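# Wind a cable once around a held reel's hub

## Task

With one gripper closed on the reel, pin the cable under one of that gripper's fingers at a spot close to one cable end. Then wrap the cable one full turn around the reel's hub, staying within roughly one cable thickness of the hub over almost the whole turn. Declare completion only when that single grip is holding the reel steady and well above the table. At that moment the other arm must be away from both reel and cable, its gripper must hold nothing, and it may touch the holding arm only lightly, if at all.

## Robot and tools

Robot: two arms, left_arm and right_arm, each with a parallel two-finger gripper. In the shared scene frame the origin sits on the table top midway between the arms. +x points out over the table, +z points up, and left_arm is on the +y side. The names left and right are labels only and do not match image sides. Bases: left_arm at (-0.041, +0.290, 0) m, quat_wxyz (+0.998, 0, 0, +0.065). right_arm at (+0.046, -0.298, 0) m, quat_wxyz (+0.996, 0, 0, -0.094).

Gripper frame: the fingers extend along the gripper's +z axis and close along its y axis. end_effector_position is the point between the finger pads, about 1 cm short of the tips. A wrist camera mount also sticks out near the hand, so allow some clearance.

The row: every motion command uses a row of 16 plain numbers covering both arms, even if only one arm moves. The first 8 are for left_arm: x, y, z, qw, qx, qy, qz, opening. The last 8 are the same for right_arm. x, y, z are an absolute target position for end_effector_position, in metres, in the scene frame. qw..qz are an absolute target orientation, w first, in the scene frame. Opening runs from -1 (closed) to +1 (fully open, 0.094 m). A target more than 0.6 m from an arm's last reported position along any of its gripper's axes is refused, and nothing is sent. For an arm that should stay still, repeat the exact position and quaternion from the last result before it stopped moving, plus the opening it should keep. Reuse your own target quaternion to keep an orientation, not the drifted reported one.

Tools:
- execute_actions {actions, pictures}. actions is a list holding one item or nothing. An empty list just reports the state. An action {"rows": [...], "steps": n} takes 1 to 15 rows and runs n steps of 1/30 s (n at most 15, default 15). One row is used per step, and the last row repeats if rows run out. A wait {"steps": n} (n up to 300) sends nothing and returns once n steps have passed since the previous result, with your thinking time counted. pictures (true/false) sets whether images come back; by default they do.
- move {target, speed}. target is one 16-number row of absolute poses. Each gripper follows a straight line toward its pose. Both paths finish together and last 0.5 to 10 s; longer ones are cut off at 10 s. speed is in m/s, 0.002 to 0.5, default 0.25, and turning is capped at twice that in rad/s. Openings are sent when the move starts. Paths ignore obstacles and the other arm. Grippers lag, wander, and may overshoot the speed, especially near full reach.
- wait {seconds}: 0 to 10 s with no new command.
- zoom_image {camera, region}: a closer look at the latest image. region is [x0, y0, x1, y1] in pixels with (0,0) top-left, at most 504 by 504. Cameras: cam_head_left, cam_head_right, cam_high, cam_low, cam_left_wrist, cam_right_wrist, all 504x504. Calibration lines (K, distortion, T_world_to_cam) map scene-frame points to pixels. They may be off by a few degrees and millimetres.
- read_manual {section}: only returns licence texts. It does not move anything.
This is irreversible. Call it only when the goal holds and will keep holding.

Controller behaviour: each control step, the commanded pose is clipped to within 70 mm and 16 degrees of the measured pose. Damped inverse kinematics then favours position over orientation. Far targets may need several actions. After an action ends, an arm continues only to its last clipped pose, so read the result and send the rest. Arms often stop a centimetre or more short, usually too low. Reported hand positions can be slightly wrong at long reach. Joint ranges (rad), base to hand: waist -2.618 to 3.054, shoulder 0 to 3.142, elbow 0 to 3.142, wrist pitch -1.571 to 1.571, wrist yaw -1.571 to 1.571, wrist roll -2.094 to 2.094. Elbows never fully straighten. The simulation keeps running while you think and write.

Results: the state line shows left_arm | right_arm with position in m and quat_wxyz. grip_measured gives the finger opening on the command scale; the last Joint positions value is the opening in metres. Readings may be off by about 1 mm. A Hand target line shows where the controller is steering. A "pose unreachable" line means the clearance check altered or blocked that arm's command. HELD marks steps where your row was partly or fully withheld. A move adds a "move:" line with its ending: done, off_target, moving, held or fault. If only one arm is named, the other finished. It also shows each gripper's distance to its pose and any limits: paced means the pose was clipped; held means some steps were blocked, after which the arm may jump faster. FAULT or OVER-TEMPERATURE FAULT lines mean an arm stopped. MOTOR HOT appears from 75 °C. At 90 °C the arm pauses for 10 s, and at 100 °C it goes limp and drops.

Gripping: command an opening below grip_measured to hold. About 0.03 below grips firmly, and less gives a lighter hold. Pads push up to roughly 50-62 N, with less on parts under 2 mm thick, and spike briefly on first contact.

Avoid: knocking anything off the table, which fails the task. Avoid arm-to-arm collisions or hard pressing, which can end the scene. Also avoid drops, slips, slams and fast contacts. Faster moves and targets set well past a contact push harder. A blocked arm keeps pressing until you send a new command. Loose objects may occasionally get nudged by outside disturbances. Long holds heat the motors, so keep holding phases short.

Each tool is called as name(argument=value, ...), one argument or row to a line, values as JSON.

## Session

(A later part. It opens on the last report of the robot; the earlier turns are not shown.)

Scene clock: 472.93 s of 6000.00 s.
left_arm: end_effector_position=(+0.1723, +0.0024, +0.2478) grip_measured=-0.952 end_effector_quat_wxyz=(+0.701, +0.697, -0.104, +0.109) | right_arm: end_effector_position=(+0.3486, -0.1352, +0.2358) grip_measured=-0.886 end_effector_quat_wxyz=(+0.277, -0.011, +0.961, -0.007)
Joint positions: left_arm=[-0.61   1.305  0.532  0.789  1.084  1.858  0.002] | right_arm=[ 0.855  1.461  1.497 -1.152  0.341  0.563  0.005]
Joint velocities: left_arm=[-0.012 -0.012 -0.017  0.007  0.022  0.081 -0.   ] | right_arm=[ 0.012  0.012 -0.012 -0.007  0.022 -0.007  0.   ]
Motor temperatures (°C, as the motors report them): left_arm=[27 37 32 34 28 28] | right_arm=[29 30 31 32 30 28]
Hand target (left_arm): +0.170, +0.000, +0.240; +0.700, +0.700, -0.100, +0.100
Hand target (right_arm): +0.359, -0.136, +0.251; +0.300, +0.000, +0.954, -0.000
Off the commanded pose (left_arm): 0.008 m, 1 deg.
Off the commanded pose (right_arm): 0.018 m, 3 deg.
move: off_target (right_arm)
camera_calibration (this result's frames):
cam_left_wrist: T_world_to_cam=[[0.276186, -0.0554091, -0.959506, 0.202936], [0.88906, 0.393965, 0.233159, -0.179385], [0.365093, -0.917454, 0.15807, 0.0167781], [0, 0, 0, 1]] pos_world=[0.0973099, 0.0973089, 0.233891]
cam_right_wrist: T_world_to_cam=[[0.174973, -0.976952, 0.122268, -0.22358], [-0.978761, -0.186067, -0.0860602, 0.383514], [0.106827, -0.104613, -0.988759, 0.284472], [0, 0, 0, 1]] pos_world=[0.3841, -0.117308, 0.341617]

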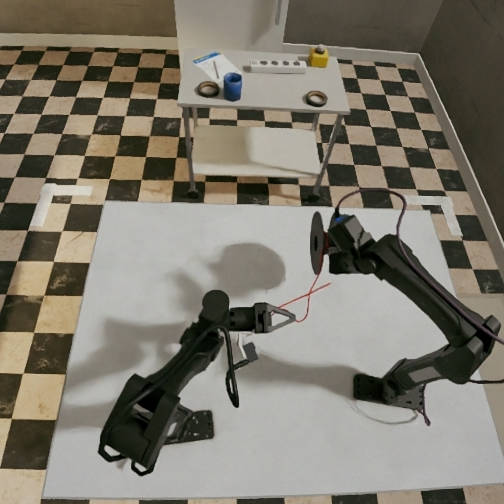

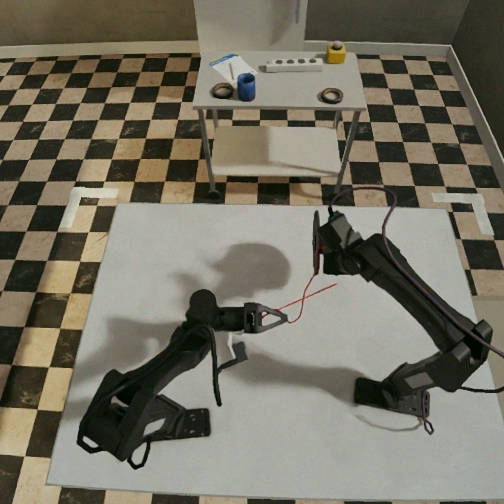

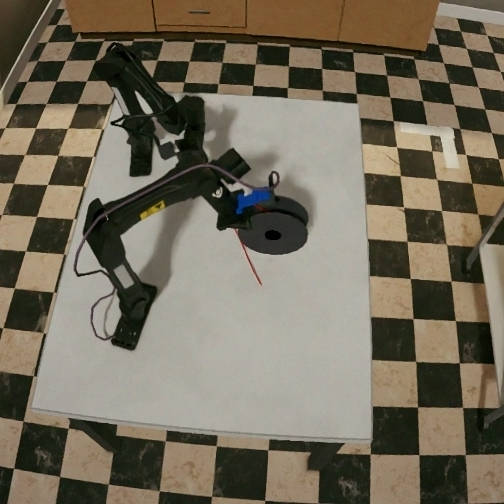

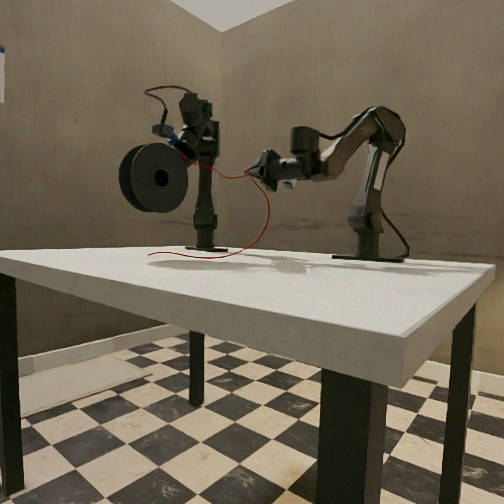

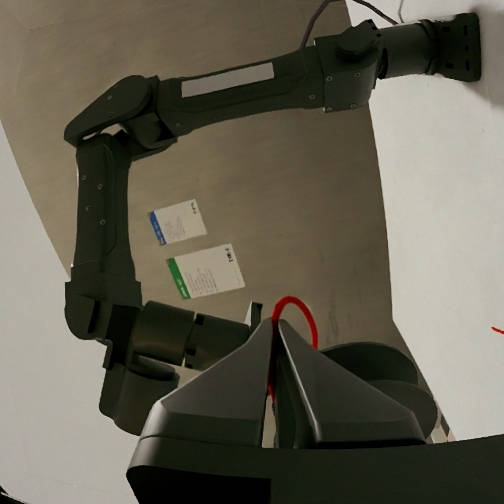

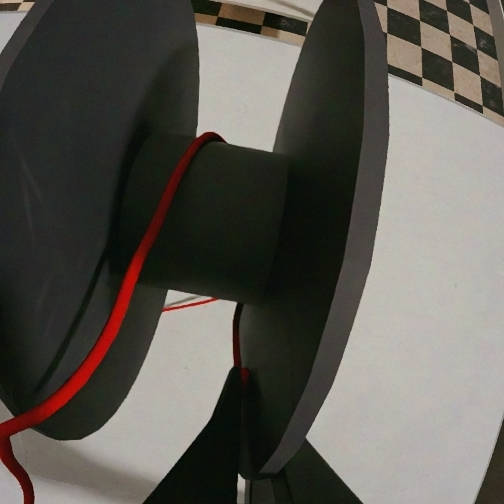

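move(
  target=[0.23,-0.07,0.14,0.7,0.7,-0.1,0.1,-0.985,0.35,-0.135,0.36,0.35,0,0.937,0,-0.94],
  speed=0.06,
)

move(
  target=[0.33,-0.1,0.125,0.7,0.7,-0.1,0.1,-0.985,0.31,-0.135,0.37,0.38,0,0.925,0,-0.94],
  speed=0.06,
)

Scene clock: 483.03 s of 6000.00 s.
left_arm: end_effector_position=(+0.2282, -0.0645, +0.1366) grip_measured=-0.952 end_effector_quat_wxyz=(+0.697, +0.703, -0.095, +0.104) | right_arm: end_effector_position=(+0.3398, -0.1377, +0.3432) grip_measured=-0.886 end_effector_quat_wxyz=(+0.316, -0.015, +0.949, -0.007)
Joint positions: left_arm=[-0.718  1.991  0.682  1.299  0.969  1.863  0.002] | right_arm=[ 0.897  1.573  2.043 -1.525  0.403  0.569  0.005]
Joint velocities: left_arm=[-0.007 -0.027  0.007  0.051 -0.022 -0.037  0.   ] | right_arm=[-0.012 -0.017  0.007 -0.051  0.037  0.081  0.   ]
Motor temperatures (°C, as the motors report them): left_arm=[27 35 32 34 28 28] | right_arm=[29 30 31 32 30 28]
Hand target (left_arm): +0.228, -0.071, +0.138; +0.700, +0.700, -0.100, +0.100
Hand target (right_arm): +0.347, -0.137, +0.360; +0.349, +0.001, +0.937, +0.000
Off the commanded pose (left_arm): 0.007 m, 1 deg.
Off the commanded pose (right_arm): 0.020 m, 5 deg.
After step 180, 1.33 s passed at rest.
move: off_target (right_arm)
camera_calibration (this result's frames):
cam_left_wrist: T_world_to_cam=[[0.258416, -0.0402421, -0.965195, 0.082936], [0.890173, 0.398026, 0.221736, -0.175252], [0.37525, -0.916491, 0.138679, -0.047068], [0, 0, 0, 1]] pos_world=[0.152235, 0.0299552, 0.125436]
cam_right_wrist: T_world_to_cam=[[0.171603, -0.975546, 0.137341, -0.241505], [-0.967071, -0.193403, -0.165438, 0.40596], [0.187954, -0.104429, -0.97661, 0.359566], [0, 0, 0, 1]] pos_world=[0.366453, -0.119537, 0.451485]

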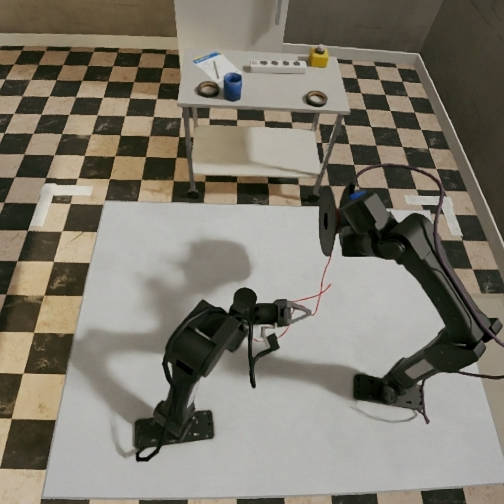

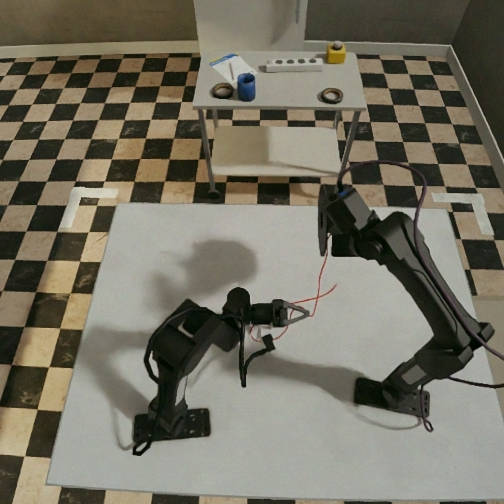

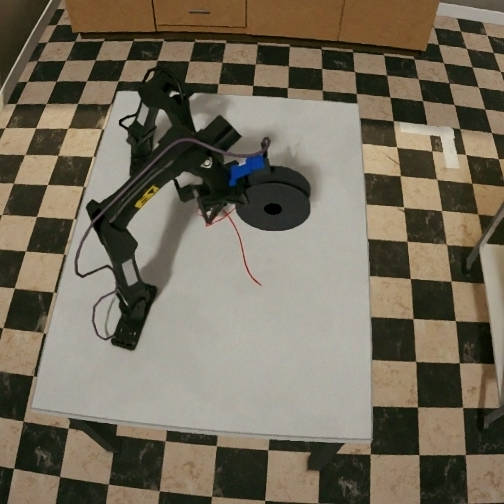

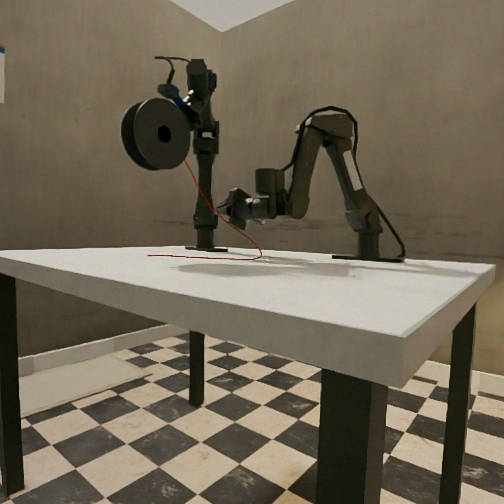

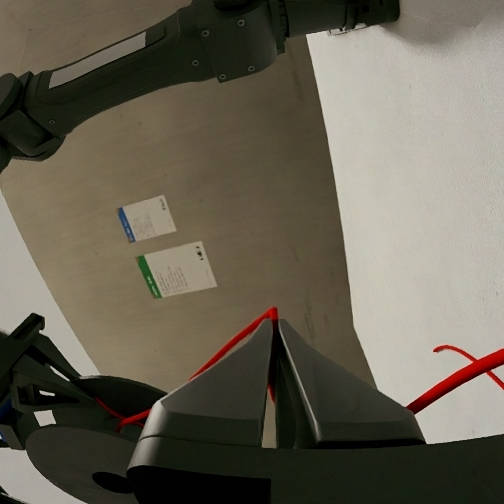

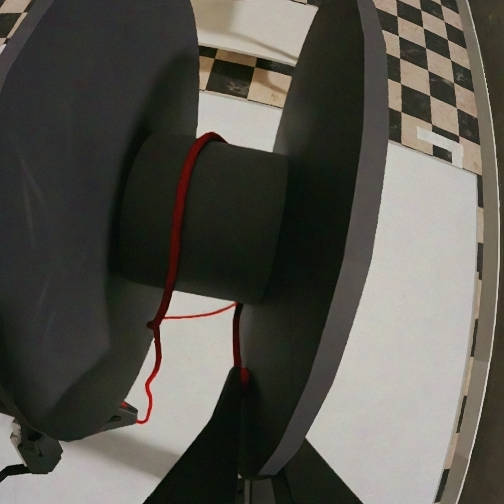

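Scene clock: 485.13 s of 6000.00 s.
left_arm: end_effector_position=(+0.3216, -0.1016, +0.1242) grip_measured=-0.952 end_effector_quat_wxyz=(+0.701, +0.698, -0.105, +0.105) | right_arm: end_effector_position=(+0.3096, -0.1299, +0.3593) grip_measured=-0.886 end_effector_quat_wxyz=(+0.354, -0.012, +0.935, -0.001)
Joint positions: left_arm=[-0.664  2.278  1.147  1.138  1.038  1.863  0.002] | right_arm=[ 1.04   1.497  2.004 -1.545  0.517  0.682  0.005]
Joint velocities: left_arm=[-0.002 -0.007 -0.007 -0.007  0.022 -0.007  0.001] | right_arm=[-0.012 -0.007 -0.007  0.007 -0.007  0.051  0.   ]
Motor temperatures (°C, as the motors report them): left_arm=[27 35 32 34 28 28] | right_arm=[29 30 31 32 30 28]
Hand target (left_arm): +0.329, -0.101, +0.124; +0.700, +0.700, -0.100, +0.100
Hand target (right_arm): +0.309, -0.136, +0.370; +0.378, +0.001, +0.926, +0.001
Off the commanded pose (left_arm): 0.009 m, 1 deg.
Off the commanded pose (right_arm): 0.012 m, 3 deg.
move: off_target (right_arm)
camera_calibration (this result's frames):
cam_left_wrist: T_world_to_cam=[[0.271935, -0.0533829, -0.960834, 0.0390661], [0.892813, 0.386559, 0.231207, -0.244048], [0.359076, -0.920718, 0.15278, -0.11132], [0, 0, 0, 1]] pos_world=[0.247238, -0.00606983, 0.110969]
cam_right_wrist: T_world_to_cam=[[0.159527, -0.977568, 0.137518, -0.227463], [-0.950368, -0.189772, -0.246552, 0.405362], [0.267119, -0.091361, -0.959323, 0.35283], [0, 0, 0, 1]] pos_world=[0.327282, -0.1132, 0.469701]

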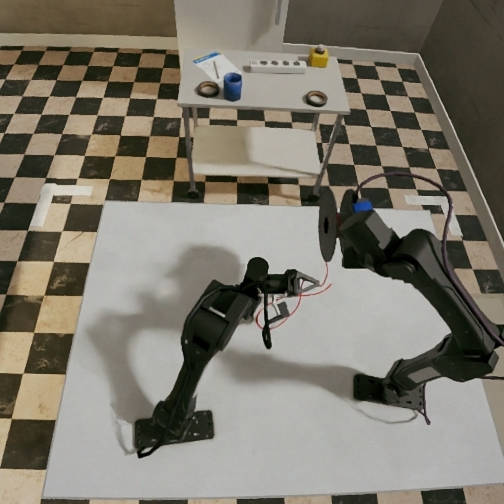

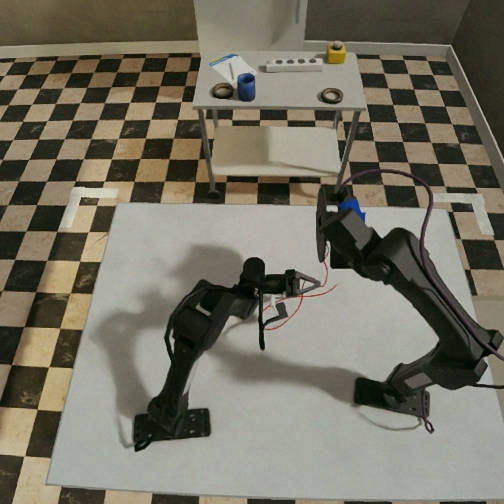

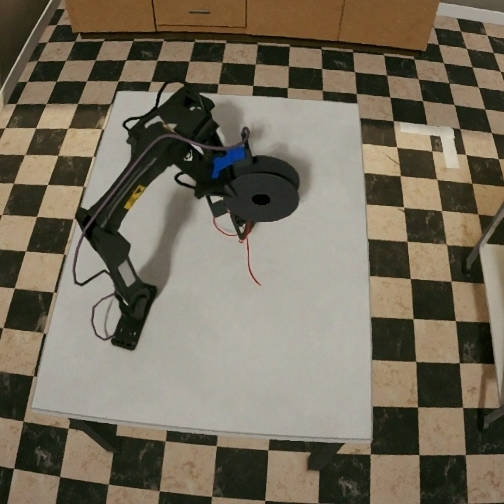

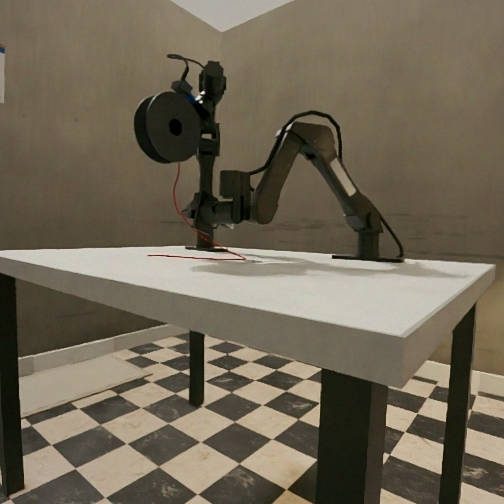

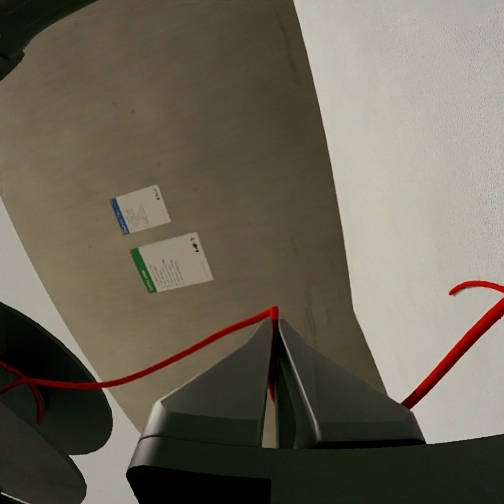

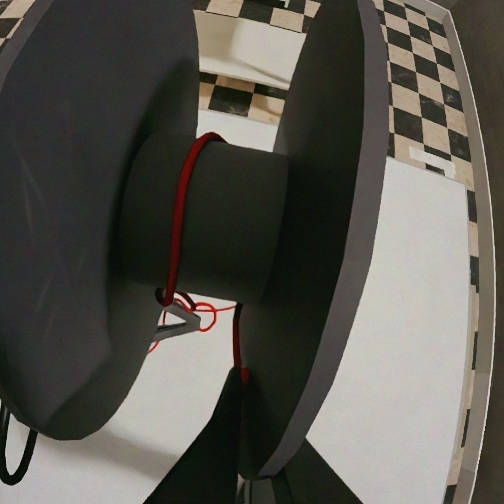

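move(
  target=[0.44,-0.11,0.135,0.7,0.7,0,0,-0.985,0.28,-0.135,0.35,0.38,0,0.925,0,-0.94],
  speed=0.06,
)

move(
  target=[0.495,-0.11,0.22,0.7,0.7,0,0,-0.985,0.25,-0.135,0.3,0.33,0,0.944,0,-0.94],
  speed=0.05,
)

Scene clock: 494.63 s of 6000.00 s.
left_arm: end_effector_position=(+0.4320, -0.1141, +0.1331) grip_measured=-0.952 end_effector_quat_wxyz=(+0.708, +0.706, -0.008, +0.004) | right_arm: end_effector_position=(+0.2773, -0.1325, +0.3376) grip_measured=-0.886 end_effector_quat_wxyz=(+0.349, -0.014, +0.937, -0.010)
Joint positions: left_arm=[-0.577  2.555  1.76   0.803  1.13   1.58   0.002] | right_arm=[ 1.155  1.399  1.831 -1.554  0.575  0.803  0.005]
Joint velocities: left_arm=[-0.002  0.007 -0.002 -0.037 -0.051 -0.051 -0.   ] | right_arm=[-0.017 -0.007  0.002 -0.066  0.095 -0.081 -0.   ]
Motor temperatures (°C, as the motors report them): left_arm=[27 36 32 34 28 28] | right_arm=[29 31 30 32 30 28]
Hand target (left_arm): +0.439, -0.111, +0.135; +0.708, +0.707, +0.000, +0.001
Hand target (right_arm): +0.280, -0.135, +0.349; +0.378, +0.001, +0.926, +0.001
Off the commanded pose (left_arm): 0.009 m, 1 deg.
Off the commanded pose (right_arm): 0.013 m, 4 deg.
After step 180, 0.60 s passed at rest.
move: off_target (right_arm)
camera_calibration (this result's frames):
cam_left_wrist: T_world_to_cam=[[-0.00510042, -0.0533132, -0.998565, 0.141649], [0.924066, 0.381409, -0.0250833, -0.319769], [0.382199, -0.922868, 0.0473195, -0.16011], [0, 0, 0, 1]] pos_world=[0.357404, -0.0182457, 0.141001]
cam_right_wrist: T_world_to_cam=[[0.158037, -0.975369, 0.153883, -0.226711], [-0.953747, -0.191139, -0.232017, 0.364695], [0.255715, -0.110098, -0.960462, 0.341469], [0, 0, 0, 1]] pos_world=[0.296337, -0.113824, 0.447471]

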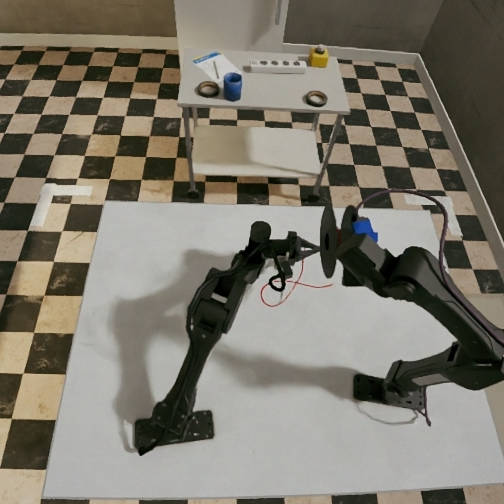

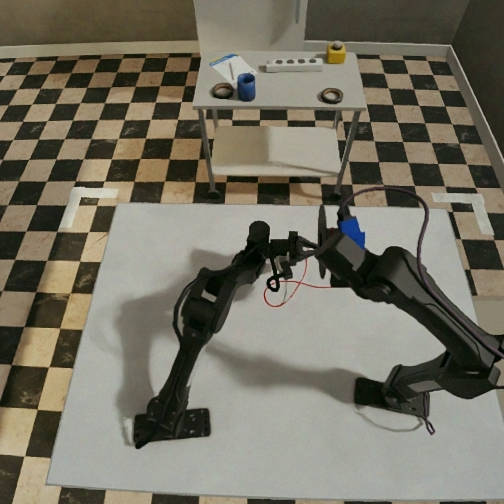

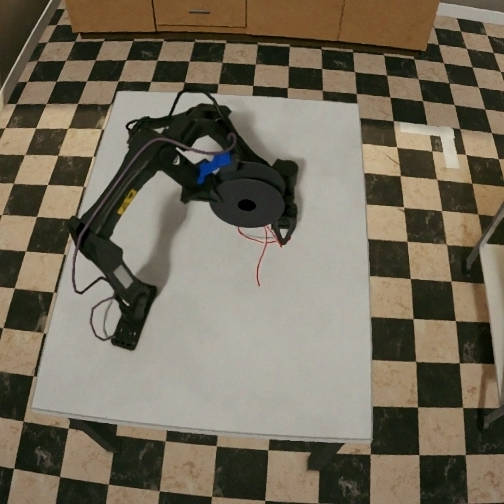

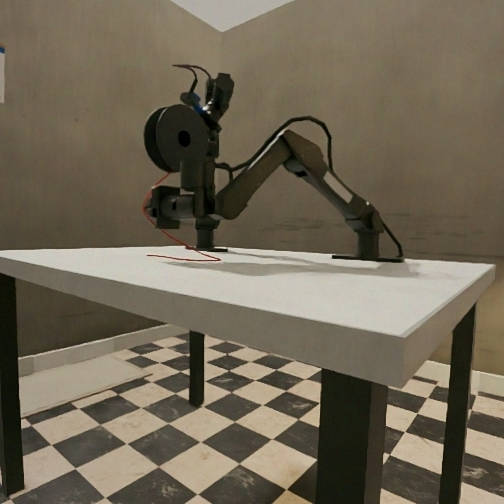

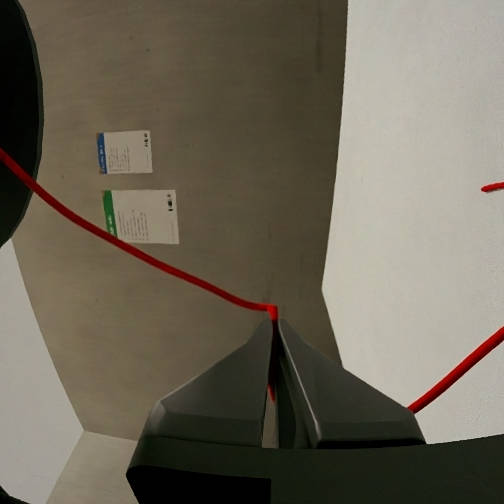

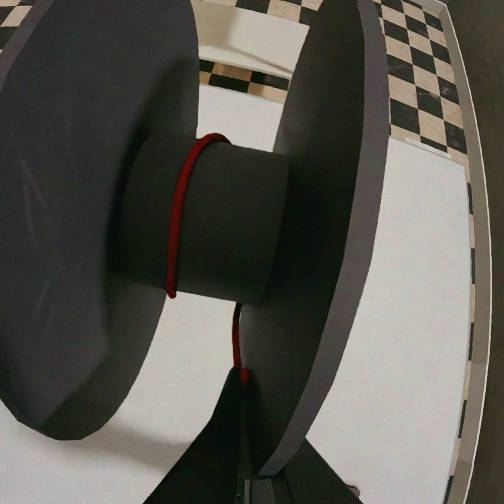

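Scene clock: 497.50 s of 6000.00 s.
left_arm: end_effector_position=(+0.4873, -0.1166, +0.2135) grip_measured=-0.952 end_effector_quat_wxyz=(+0.707, +0.707, -0.004, -0.007) | right_arm: end_effector_position=(+0.2506, -0.1341, +0.2926) grip_measured=-0.886 end_effector_quat_wxyz=(+0.312, -0.007, +0.950, -0.014)
Joint positions: left_arm=[-0.538  2.678  2.348  0.328  1.179  1.569  0.002] | right_arm=[ 1.224  1.319  1.611 -1.524  0.548  0.925  0.005]
Joint velocities: left_arm=[ 0.002 -0.007 -0.007 -0.037 -0.051 -0.007  0.   ] | right_arm=[ 0.017 -0.002 -0.012 -0.037 -0.022 -0.022 -0.002]
Motor temperatures (°C, as the motors report them): left_arm=[27 36 33 34 28 28] | right_arm=[29 31 30 32 30 28]
Hand target (left_arm): +0.494, -0.111, +0.220; +0.708, +0.707, +0.000, +0.000
Hand target (right_arm): +0.250, -0.135, +0.300; +0.329, +0.000, +0.944, +0.001
Off the commanded pose (left_arm): 0.012 m, 1 deg.
Off the commanded pose (right_arm): 0.007 m, 3 deg.
move: off_target (left_arm, right_arm)
camera_calibration (this result's frames):
cam_left_wrist: T_world_to_cam=[[-0.0263142, -0.0484785, -0.998478, 0.23296], [0.927252, 0.372019, -0.0424995, -0.36686], [0.373513, -0.926958, 0.0351624, -0.180955], [0, 0, 0, 1]] pos_world=[0.413891, -0.0199649, 0.223377]
cam_right_wrist: T_world_to_cam=[[0.153571, -0.977582, 0.144046, -0.213448], [-0.971957, -0.175715, -0.156281, 0.312966], [0.178088, -0.116006, -0.977153, 0.328443], [0, 0, 0, 1]] pos_world=[0.278477, -0.115569, 0.400596]

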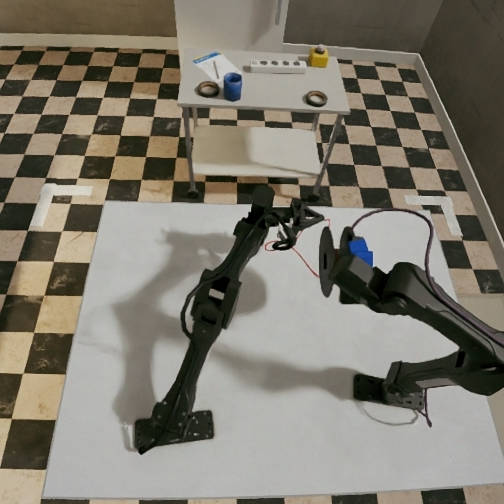

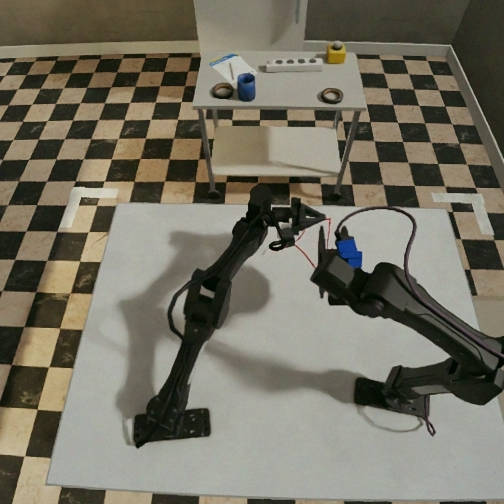

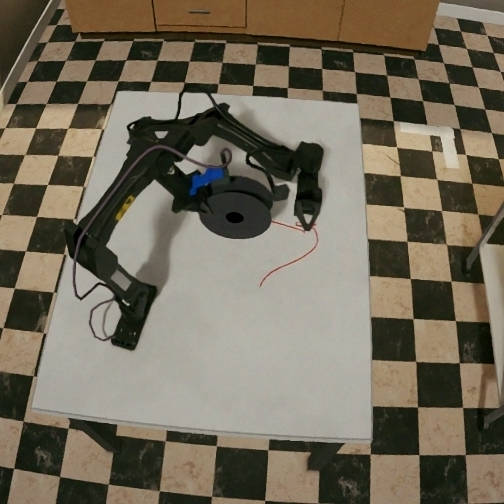

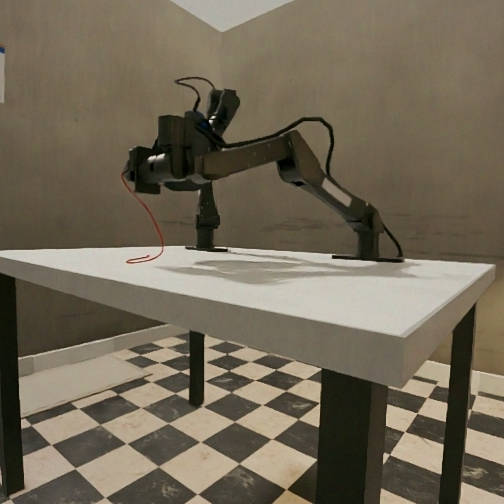

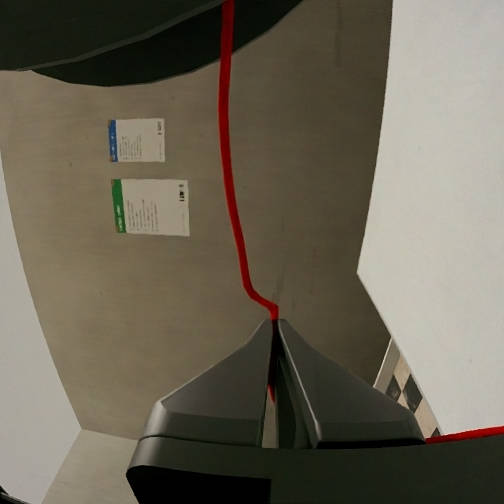

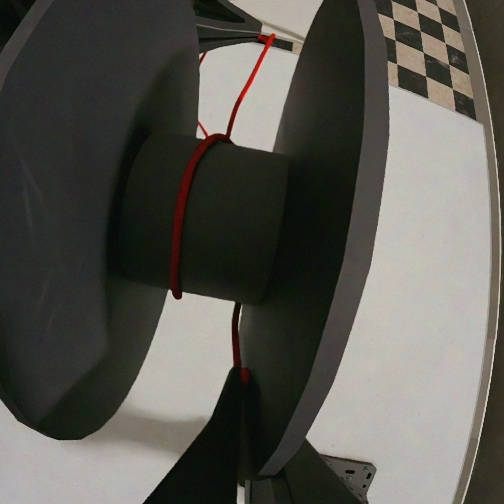

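move(
  target=[0.475,-0.1,0.31,0.7,0.7,0,0,-0.985,0.24,-0.135,0.27,0.33,0,0.944,0,-0.94],
  speed=0.05,
)

move(
  target=[0.41,-0.09,0.37,0.7,0.7,0,0,-0.985,0.24,-0.135,0.27,0.33,0,0.944,0,-0.94],
  speed=0.05,
)

Scene clock: 505.13 s of 6000.00 s.
left_arm: end_effector_position=(+0.4719, -0.1105, +0.2830) grip_measured=-0.952 end_effector_quat_wxyz=(+0.702, +0.711, +0.003, -0.020) | right_arm: end_effector_position=(+0.2394, -0.1323, +0.2639) grip_measured=-0.886 end_effector_quat_wxyz=(+0.311, -0.006, +0.950, -0.007)
Joint positions: left_arm=[-0.538  2.564  2.421  0.109  1.186  1.569  0.002] | right_arm=[ 1.273  1.254  1.443 -1.439  0.556  0.98   0.005]
Joint velocities: left_arm=[-0.007  0.002  0.012 -0.051  0.037  0.022  0.   ] | right_arm=[ 0.007 -0.012 -0.002 -0.081  0.037  0.022 -0.002]
Motor temperatures (°C, as the motors report them): left_arm=[27 38 33 34 28 28] | right_arm=[29 31 30 32 30 28]
Hand target (left_arm): +0.474, -0.100, +0.310; +0.708, +0.706, +0.000, +0.000
Hand target (right_arm): +0.240, -0.135, +0.270; +0.329, +0.000, +0.944, +0.000
Off the commanded pose (left_arm): 0.029 m, 2 deg.
Off the commanded pose (right_arm): 0.007 m, 3 deg.
move: off_target (left_arm, right_arm)
camera_calibration (this result's frames):
cam_left_wrist: T_world_to_cam=[[-0.0550043, -0.0360558, -0.997835, 0.316982], [0.928546, 0.365588, -0.064395, -0.346992], [0.367119, -0.930078, 0.0133706, -0.16313], [0, 0, 0, 1]] pos_world=[0.399521, -0.0134384, 0.296133]
cam_right_wrist: T_world_to_cam=[[0.155551, -0.979009, 0.131702, -0.203212], [-0.971966, -0.175483, -0.156485, 0.298018], [0.176312, -0.103668, -0.97886, 0.305096], [0, 0, 0, 1]] pos_world=[0.267482, -0.11502, 0.372046]

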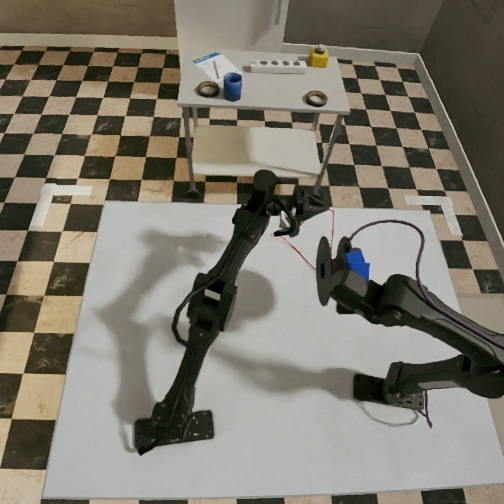

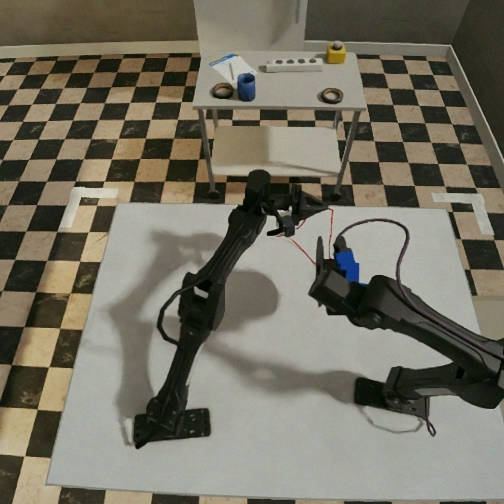

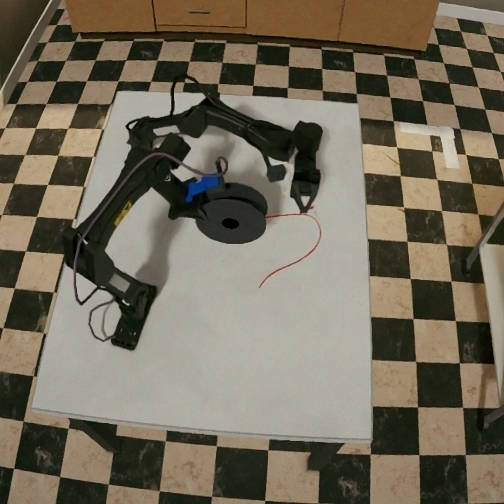

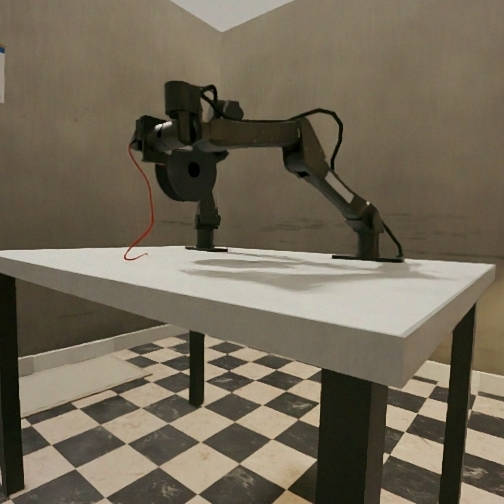

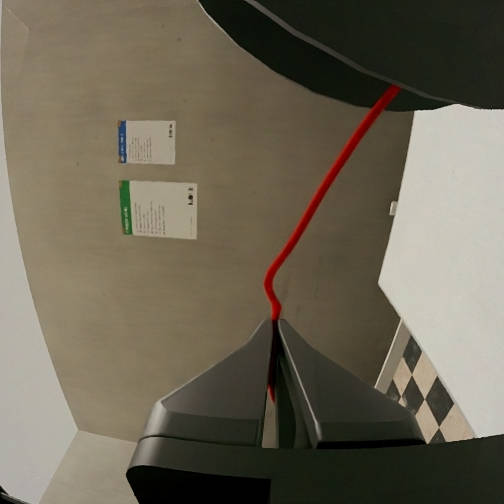

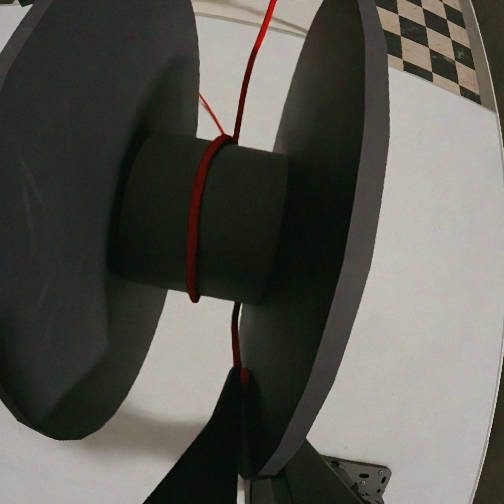

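Scene clock: 507.63 s of 6000.00 s.
left_arm: end_effector_position=(+0.4167, -0.0895, +0.3594) grip_measured=-0.952 end_effector_quat_wxyz=(+0.706, +0.708, -0.002, -0.007) | right_arm: end_effector_position=(+0.2405, -0.1317, +0.2647) grip_measured=-0.886 end_effector_quat_wxyz=(+0.314, -0.004, +0.949, -0.006)
Joint positions: left_arm=[-0.545  2.227  2.119  0.099  1.168  1.573  0.002] | right_arm=[ 1.273  1.254  1.443 -1.434  0.56   0.981  0.005]
Joint velocities: left_arm=[ 0.002 -0.002 -0.012 -0.066 -0.066  0.066 -0.   ] | right_arm=[-0.007 -0.017  0.012  0.022  0.037  0.037 -0.001]
Motor temperatures (°C, as the motors report them): left_arm=[27 39 33 34 28 28] | right_arm=[29 31 30 32 30 28]
Hand target (left_arm): +0.411, -0.089, +0.370; +0.707, +0.707, -0.000, -0.000
Hand target (right_arm): +0.240, -0.135, +0.270; +0.330, +0.000, +0.944, -0.000
Off the commanded pose (left_arm): 0.013 m, 1 deg.
Off the commanded pose (right_arm): 0.006 m, 2 deg.
move: off_target (left_arm)
camera_calibration (this result's frames):
cam_left_wrist: T_world_to_cam=[[-0.0293151, -0.0456802, -0.998526, 0.379601], [0.92569, 0.375672, -0.0443629, -0.303609], [0.377145, -0.925626, 0.0312728, -0.134642], [0, 0, 0, 1]] pos_world=[0.342955, 0.00676989, 0.369783]
cam_right_wrist: T_world_to_cam=[[0.152677, -0.979781, 0.1293, -0.201661], [-0.971283, -0.17292, -0.163428, 0.301344], [0.182482, -0.100635, -0.978045, 0.304458], [0, 0, 0, 1]] pos_world=[0.267921, -0.114836, 0.373097]

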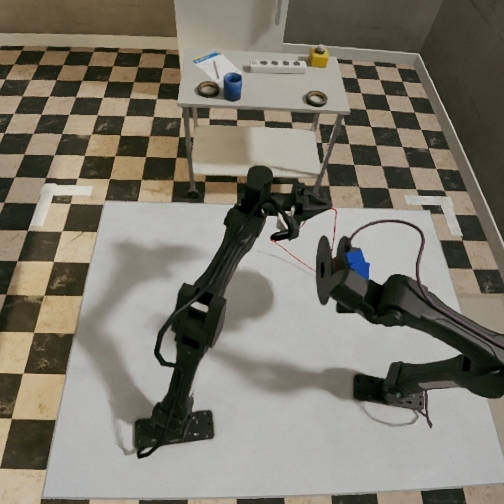

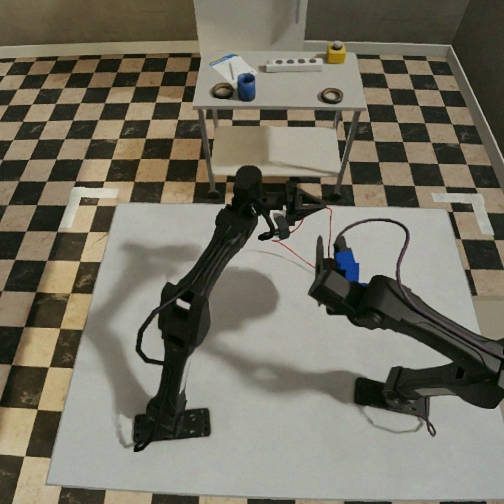

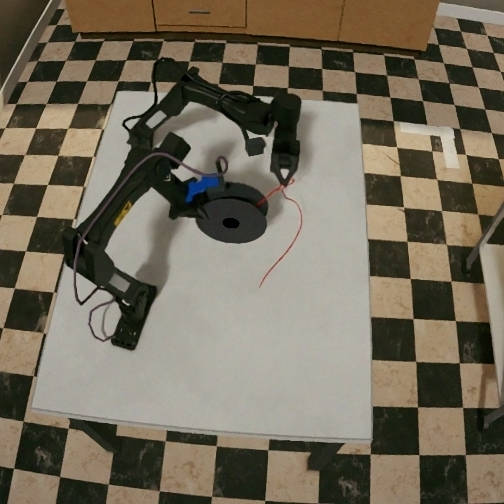

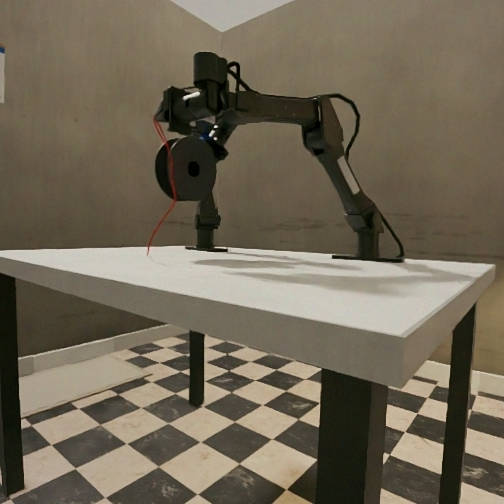

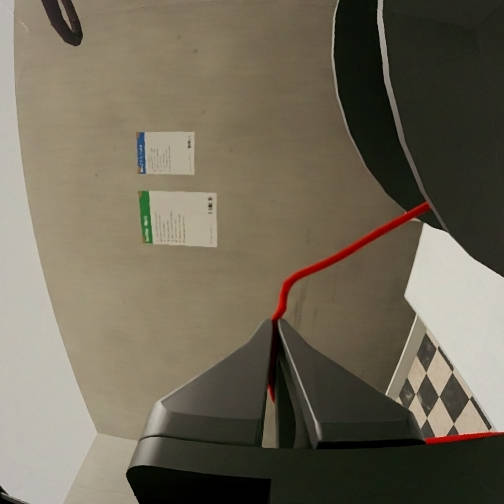

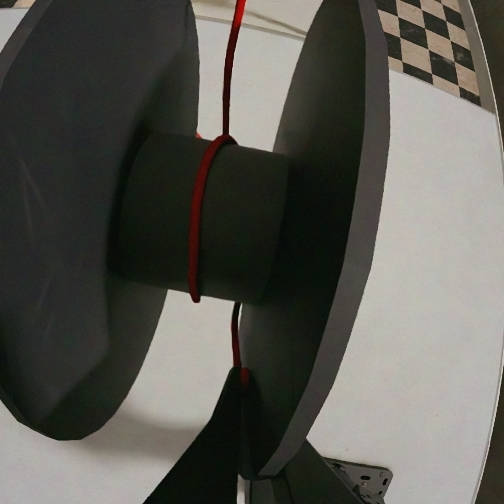

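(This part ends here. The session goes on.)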